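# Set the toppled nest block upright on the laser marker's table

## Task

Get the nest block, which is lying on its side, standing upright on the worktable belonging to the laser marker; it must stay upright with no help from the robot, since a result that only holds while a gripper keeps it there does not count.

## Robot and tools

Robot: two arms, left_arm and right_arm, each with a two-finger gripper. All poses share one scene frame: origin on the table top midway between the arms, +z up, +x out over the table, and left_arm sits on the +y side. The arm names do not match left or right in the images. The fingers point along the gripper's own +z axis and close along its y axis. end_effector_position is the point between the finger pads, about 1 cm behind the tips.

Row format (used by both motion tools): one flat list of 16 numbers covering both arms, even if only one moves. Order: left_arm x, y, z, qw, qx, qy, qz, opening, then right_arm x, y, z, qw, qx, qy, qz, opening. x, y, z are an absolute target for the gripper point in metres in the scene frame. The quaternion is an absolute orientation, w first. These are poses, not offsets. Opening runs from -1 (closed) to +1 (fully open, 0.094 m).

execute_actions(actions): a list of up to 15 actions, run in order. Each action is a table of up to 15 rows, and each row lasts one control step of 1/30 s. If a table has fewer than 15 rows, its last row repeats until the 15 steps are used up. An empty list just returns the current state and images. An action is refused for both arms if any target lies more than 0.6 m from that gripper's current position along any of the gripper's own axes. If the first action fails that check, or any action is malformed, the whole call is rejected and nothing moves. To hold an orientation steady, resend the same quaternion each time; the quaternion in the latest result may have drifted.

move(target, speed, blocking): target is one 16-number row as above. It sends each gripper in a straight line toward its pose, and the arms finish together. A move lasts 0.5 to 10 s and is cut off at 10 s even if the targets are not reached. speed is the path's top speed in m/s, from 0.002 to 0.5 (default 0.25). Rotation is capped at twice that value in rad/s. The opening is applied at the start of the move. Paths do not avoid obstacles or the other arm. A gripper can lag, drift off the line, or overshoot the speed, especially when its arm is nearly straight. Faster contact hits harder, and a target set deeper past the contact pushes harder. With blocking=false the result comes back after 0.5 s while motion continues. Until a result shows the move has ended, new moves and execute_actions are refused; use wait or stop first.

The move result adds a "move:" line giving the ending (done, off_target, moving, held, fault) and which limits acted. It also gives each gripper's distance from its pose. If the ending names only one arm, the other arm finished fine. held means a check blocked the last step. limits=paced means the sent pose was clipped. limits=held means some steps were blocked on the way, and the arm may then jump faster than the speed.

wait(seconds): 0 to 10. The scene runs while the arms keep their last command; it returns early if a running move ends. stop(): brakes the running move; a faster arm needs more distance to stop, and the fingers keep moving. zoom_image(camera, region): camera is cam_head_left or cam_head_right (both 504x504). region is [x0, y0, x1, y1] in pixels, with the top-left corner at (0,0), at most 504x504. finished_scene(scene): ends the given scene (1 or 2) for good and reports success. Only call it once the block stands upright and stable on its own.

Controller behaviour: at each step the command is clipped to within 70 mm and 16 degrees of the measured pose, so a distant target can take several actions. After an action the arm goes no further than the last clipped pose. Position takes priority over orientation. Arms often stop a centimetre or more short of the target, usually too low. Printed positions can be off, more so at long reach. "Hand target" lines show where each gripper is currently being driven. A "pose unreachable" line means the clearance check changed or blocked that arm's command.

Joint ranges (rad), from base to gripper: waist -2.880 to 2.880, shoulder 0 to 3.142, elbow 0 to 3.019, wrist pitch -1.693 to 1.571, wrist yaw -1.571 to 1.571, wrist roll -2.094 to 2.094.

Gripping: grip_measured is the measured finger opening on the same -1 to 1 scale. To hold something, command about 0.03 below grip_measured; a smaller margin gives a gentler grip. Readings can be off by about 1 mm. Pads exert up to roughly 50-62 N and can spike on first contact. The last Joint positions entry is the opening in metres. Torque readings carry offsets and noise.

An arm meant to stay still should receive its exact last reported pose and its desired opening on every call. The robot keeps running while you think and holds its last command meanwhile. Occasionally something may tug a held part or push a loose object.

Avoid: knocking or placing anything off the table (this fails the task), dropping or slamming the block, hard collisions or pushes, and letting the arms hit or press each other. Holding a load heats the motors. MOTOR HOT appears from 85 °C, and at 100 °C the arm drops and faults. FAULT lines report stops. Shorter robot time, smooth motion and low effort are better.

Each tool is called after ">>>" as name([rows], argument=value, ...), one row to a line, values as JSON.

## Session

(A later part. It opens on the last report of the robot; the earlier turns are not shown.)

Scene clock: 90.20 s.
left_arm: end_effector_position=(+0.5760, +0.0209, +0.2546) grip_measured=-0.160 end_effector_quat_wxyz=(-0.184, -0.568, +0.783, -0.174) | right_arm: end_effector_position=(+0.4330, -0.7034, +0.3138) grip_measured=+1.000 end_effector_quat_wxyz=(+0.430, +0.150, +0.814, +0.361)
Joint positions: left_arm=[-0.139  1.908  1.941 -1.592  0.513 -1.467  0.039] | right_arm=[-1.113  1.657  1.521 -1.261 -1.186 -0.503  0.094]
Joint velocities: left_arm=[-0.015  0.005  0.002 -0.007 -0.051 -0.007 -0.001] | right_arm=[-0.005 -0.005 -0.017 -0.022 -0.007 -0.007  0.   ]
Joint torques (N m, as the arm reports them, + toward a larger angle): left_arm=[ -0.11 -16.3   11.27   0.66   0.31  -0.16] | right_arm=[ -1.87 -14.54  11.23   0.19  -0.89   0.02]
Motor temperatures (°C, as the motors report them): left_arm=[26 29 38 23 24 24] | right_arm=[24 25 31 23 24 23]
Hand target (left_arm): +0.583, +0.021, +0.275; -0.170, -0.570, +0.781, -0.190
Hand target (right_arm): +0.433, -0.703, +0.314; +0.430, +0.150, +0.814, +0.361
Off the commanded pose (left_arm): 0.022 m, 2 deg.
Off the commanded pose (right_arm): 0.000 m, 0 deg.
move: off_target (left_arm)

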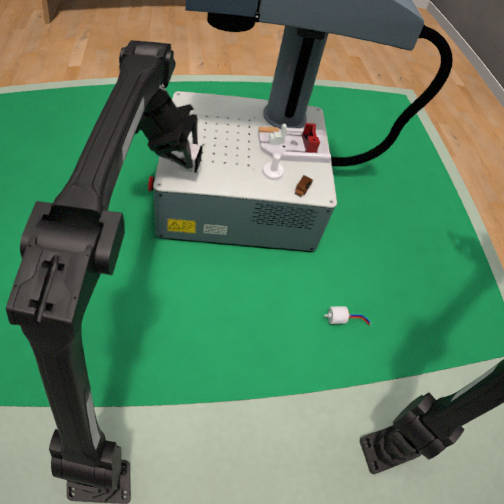

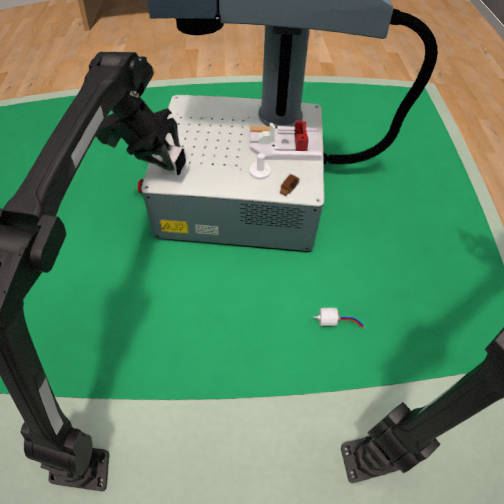

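>>> move(target=[0.61,0.0,0.245,0.495,0.15,0.851,-0.088,-0.2, 0.433,-0.7034,0.3138,0.43,0.15,0.814,0.361,1], speed=0.3)

>>> move(target=[0.61,0.0,0.2,0.49,0.15,0.854,-0.087,-0.2, 0.433,-0.7034,0.3138,0.43,0.15,0.814,0.361,1], speed=0.03)

Scene clock: 98.47 s.
left_arm: end_effector_position=(+0.6118, +0.0011, +0.2283) grip_measured=-0.162 end_effector_quat_wxyz=(+0.470, +0.143, +0.867, -0.078) | right_arm: end_effector_position=(+0.4330, -0.7034, +0.3138) grip_measured=+1.000 end_effector_quat_wxyz=(+0.430, +0.150, +0.814, +0.361)
Joint positions: left_arm=[-0.298  1.555  1.158 -0.18  -0.032 -0.022  0.039] | right_arm=[-1.113  1.657  1.521 -1.261 -1.186 -0.503  0.094]
Joint velocities: left_arm=[-0.005 -0.015  0.007 -0.012 -0.066 -0.066  0.   ] | right_arm=[-0.015 -0.005 -0.017 -0.012  0.037 -0.007  0.   ]
Joint torques (N m, as the arm reports them, + toward a larger angle): left_arm=[ -0.41 -13.07   8.62   3.42   0.23   0.16] | right_arm=[ -2.01 -14.52  11.17   0.21  -0.87   0.02]
Motor temperatures (°C, as the motors report them): left_arm=[26 30 39 23 24 24] | right_arm=[24 25 32 23 24 23]
Hand target (left_arm): +0.612, +0.000, +0.245; +0.493, +0.150, +0.853, -0.080
Hand target (right_arm): +0.433, -0.703, +0.314; +0.430, +0.150, +0.814, +0.361
Off the commanded pose (left_arm): 0.017 m, 4 deg.
Off the commanded pose (right_arm): 0.000 m, 0 deg.
move: off_target (left_arm)

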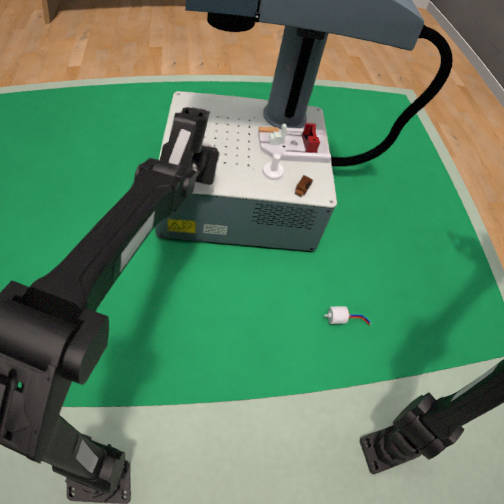

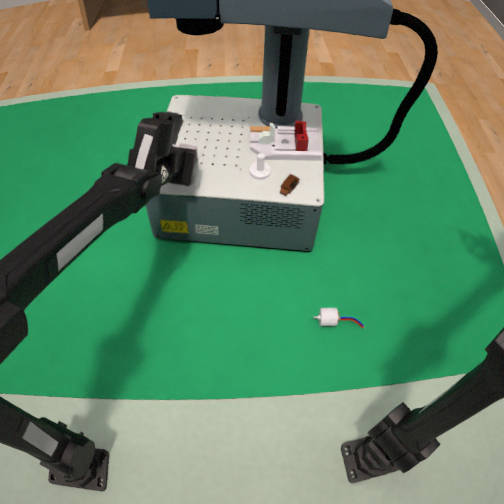

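Scene clock: 99.63 s.
left_arm: end_effector_position=(+0.6075, +0.0006, +0.2138) grip_measured=-0.162 end_effector_quat_wxyz=(+0.491, +0.144, +0.855, -0.088) | right_arm: end_effector_position=(+0.4330, -0.7034, +0.3138) grip_measured=+1.000 end_effector_quat_wxyz=(+0.430, +0.150, +0.814, +0.361)
Joint positions: left_arm=[-0.298  1.558  1.09  -0.059 -0.02  -0.022  0.039] | right_arm=[-1.113  1.657  1.521 -1.261 -1.186 -0.503  0.094]
Joint velocities: left_arm=[ 0.005 -0.005  0.002  0.022  0.022  0.007  0.   ] | right_arm=[-0.015 -0.015 -0.007  0.017  0.081 -0.081  0.   ]
Joint torques (N m, as the arm reports them, + toward a larger angle): left_arm=[-0.17 -9.23  8.1   3.32  0.28  0.13] | right_arm=[ -1.84 -14.46  11.23   0.19  -0.89   0.01]
Motor temperatures (°C, as the motors report them): left_arm=[26 30 39 23 24 24] | right_arm=[24 25 32 23 24 23]
Hand target (left_arm): +0.610, -0.000, +0.200; +0.490, +0.150, +0.854, -0.087
Hand target (right_arm): +0.433, -0.703, +0.314; +0.430, +0.150, +0.814, +0.361
Off the commanded pose (left_arm): 0.014 m, 1 deg.
Off the commanded pose (right_arm): 0.000 m, 0 deg.
move: off_target (left_arm)

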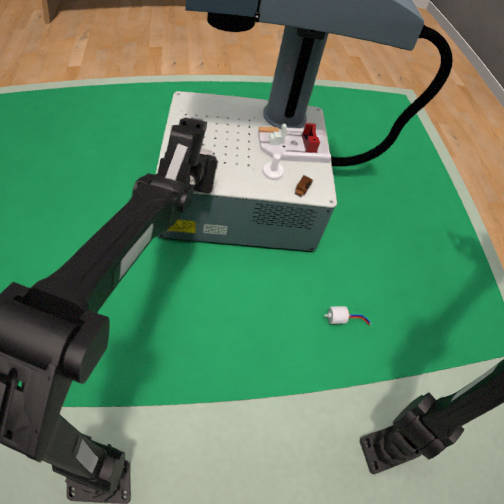

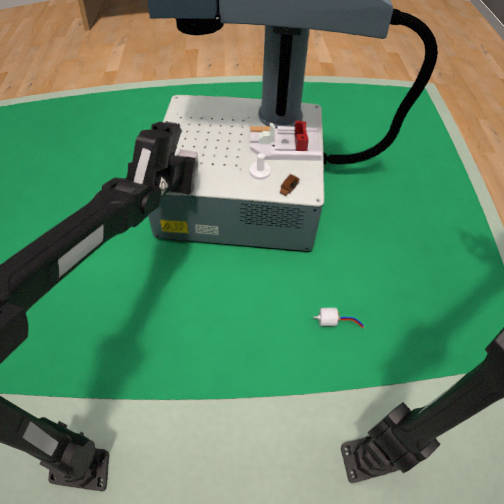

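>>> move(target=[0.61,0.0,0.183,0.49,0.15,0.854,-0.087,-0.2, 0.433,-0.7034,0.3138,0.43,0.15,0.814,0.361,1], speed=0.025)

Scene clock: 103.17 s.
left_arm: end_effector_position=(+0.6082, +0.0002, +0.2126) grip_measured=-0.162 end_effector_quat_wxyz=(+0.503, +0.143, +0.848, -0.091) | right_arm: end_effector_position=(+0.4330, -0.7034, +0.3138) grip_measured=+1.000 end_effector_quat_wxyz=(+0.430, +0.150, +0.814, +0.361)
Joint positions: left_arm=[-0.298  1.56   1.071 -0.008 -0.019 -0.022  0.039] | right_arm=[-1.113  1.657  1.521 -1.261 -1.186 -0.503  0.094]
Joint velocities: left_arm=[-0.005 -0.005  0.007 -0.007  0.007  0.037 -0.   ] | right_arm=[-0.024 -0.005 -0.007 -0.007  0.007 -0.007  0.   ]
Joint torques (N m, as the arm reports them, + toward a larger angle): left_arm=[-0.13 -7.93  7.64  3.13  0.32  0.13] | right_arm=[ -2.05 -14.4   11.21   0.2   -0.88   0.01]
Motor temperatures (°C, as the motors report them): left_arm=[26 29 38 23 24 24] | right_arm=[24 25 32 23 24 23]
Hand target (left_arm): +0.609, +0.000, +0.183; +0.490, +0.150, +0.854, -0.087
Hand target (right_arm): +0.433, -0.703, +0.314; +0.430, +0.150, +0.814, +0.361
Off the commanded pose (left_arm): 0.030 m, 2 deg.
Off the commanded pose (right_arm): 0.000 m, 0 deg.
move: off_target (left_arm)

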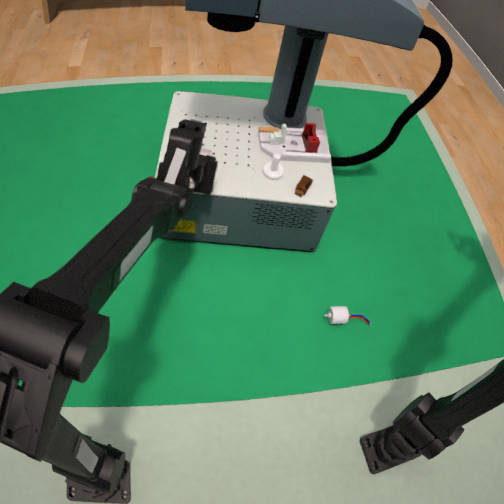

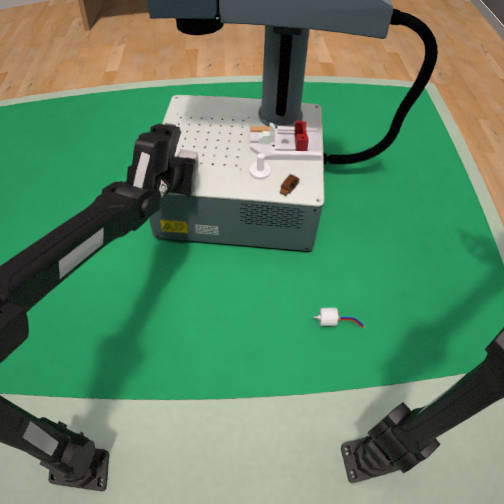

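Down on the table. Release and retreat.

>>> move(target=[0.608,0.0,0.212,0.503,0.143,0.848,-0.09,0.6, 0.433,-0.7034,0.3138,0.43,0.15,0.814,0.361,1], speed=0.025)

>>> move(target=[0.445,0.06,0.26,0.503,0.143,0.848,-0.09,0.6, 0.433,-0.7034,0.3138,0.43,0.15,0.814,0.361,1], speed=0.2)

>>> zoom_image(camera="cam_head_right", region=[130, 110, 250, 220])

Scene clock: 108.60 s.
left_arm: end_effector_position=(+0.6082, +0.0002, +0.2129) grip_measured=+0.598 end_effector_quat_wxyz=(+0.503, +0.143, +0.847, -0.091) | right_arm: end_effector_position=(+0.4330, -0.7034, +0.3138) grip_measured=+1.000 end_effector_quat_wxyz=(+0.430, +0.150, +0.814, +0.361)
Joint positions: left_arm=[-0.298  1.56   1.071 -0.008 -0.019 -0.022  0.075] | right_arm=[-1.113  1.657  1.521 -1.261 -1.186 -0.503  0.094]
Joint velocities: left_arm=[-0.005 -0.015  0.007  0.002 -0.037 -0.022 -0.001] | right_arm=[ 0.005 -0.005  0.007 -0.002  0.051 -0.081  0.   ]
Joint torques (N m, as the arm reports them, + toward a larger angle): left_arm=[ -0.44 -11.47   8.71   2.21   0.03   0.01] | right_arm=[ -1.95 -14.67  11.27   0.16  -0.87   0.01]
Motor temperatures (°C, as the motors report them): left_arm=[26 29 38 23 24 24] | right_arm=[24 25 32 23 24 23]
Hand target (left_arm): +0.608, +0.000, +0.212; +0.503, +0.143, +0.848, -0.090
Hand target (right_arm): +0.433, -0.703, +0.314; +0.430, +0.150, +0.814, +0.361
Off the commanded pose (left_arm): 0.001 m, 0 deg.
Off the commanded pose (right_arm): 0.000 m, 0 deg.
move: done

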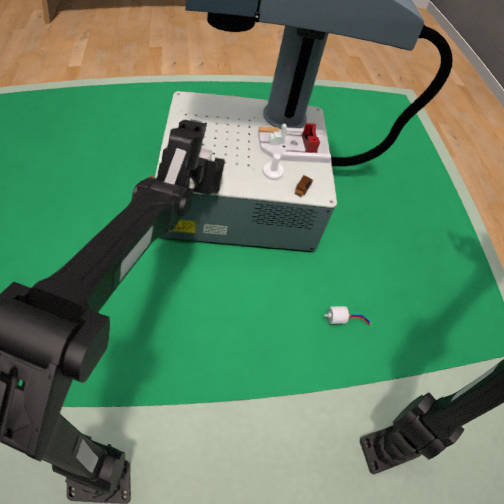

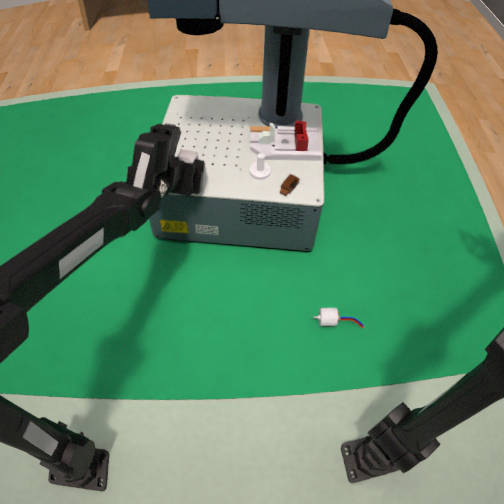

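Scene clock: 109.93 s.
left_arm: end_effector_position=(+0.4492, +0.0608, +0.2743) grip_measured=+0.598 end_effector_quat_wxyz=(+0.520, +0.140, +0.838, -0.090) | right_arm: end_effector_position=(+0.4330, -0.7034, +0.3138) grip_measured=+1.000 end_effector_quat_wxyz=(+0.430, +0.150, +0.814, +0.361)
Joint positions: left_arm=[-0.304  1.019  0.739 -0.178 -0.032 -0.022  0.075] | right_arm=[-1.113  1.657  1.521 -1.261 -1.186 -0.503  0.094]
Joint velocities: left_arm=[-0.005 -0.005  0.012 -0.017 -0.051 -0.095 -0.   ] | right_arm=[-0.005  0.005 -0.007 -0.007 -0.007 -0.095  0.   ]
Joint torques (N m, as the arm reports them, + toward a larger angle): left_arm=[-1.51 -3.72  8.65  1.43 -0.05 -0.08] | right_arm=[ -1.87 -14.37  11.23   0.17  -0.87   0.  ]
Motor temperatures (°C, as the motors report them): left_arm=[26 29 38 23 24 24] | right_arm=[24 25 32 23 24 23]
Hand target (left_arm): +0.443, +0.058, +0.260; +0.503, +0.143, +0.848, -0.090
Hand target (right_arm): +0.433, -0.703, +0.314; +0.430, +0.150, +0.814, +0.361
Off the commanded pose (left_arm): 0.015 m, 2 deg.
Off the commanded pose (right_arm): 0.000 m, 0 deg.
move: off_target (left_arm)

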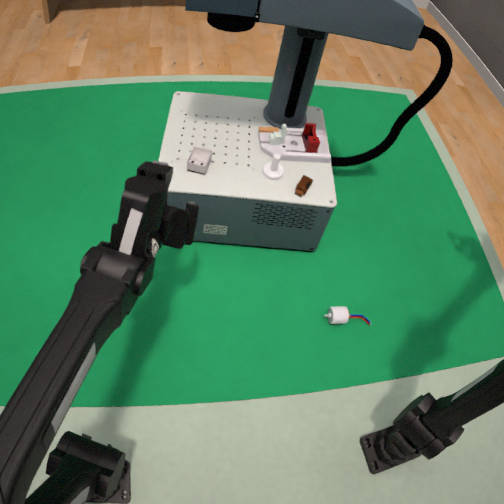

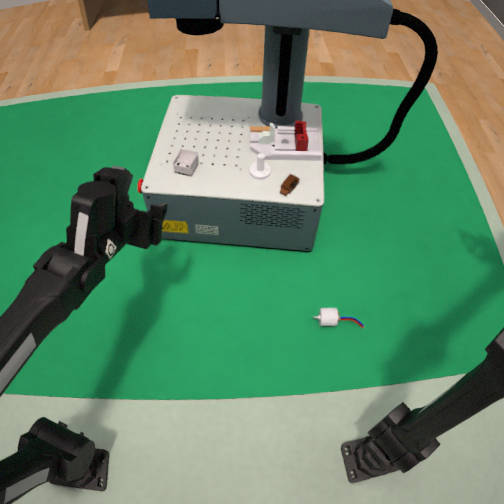

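Region (130, 110, 250, 220) of cam_head_right's 504x504 image, scaled by 4.200, with more detail than that image has; it fills the top 462 rows of this view, and the rest is white.

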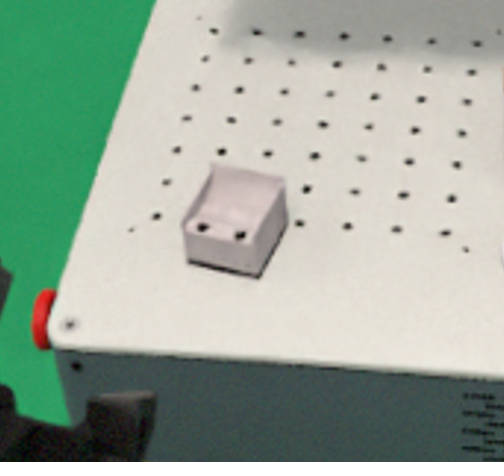

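>>> finished_scene(scene=2)

The scene is finished: the task was done.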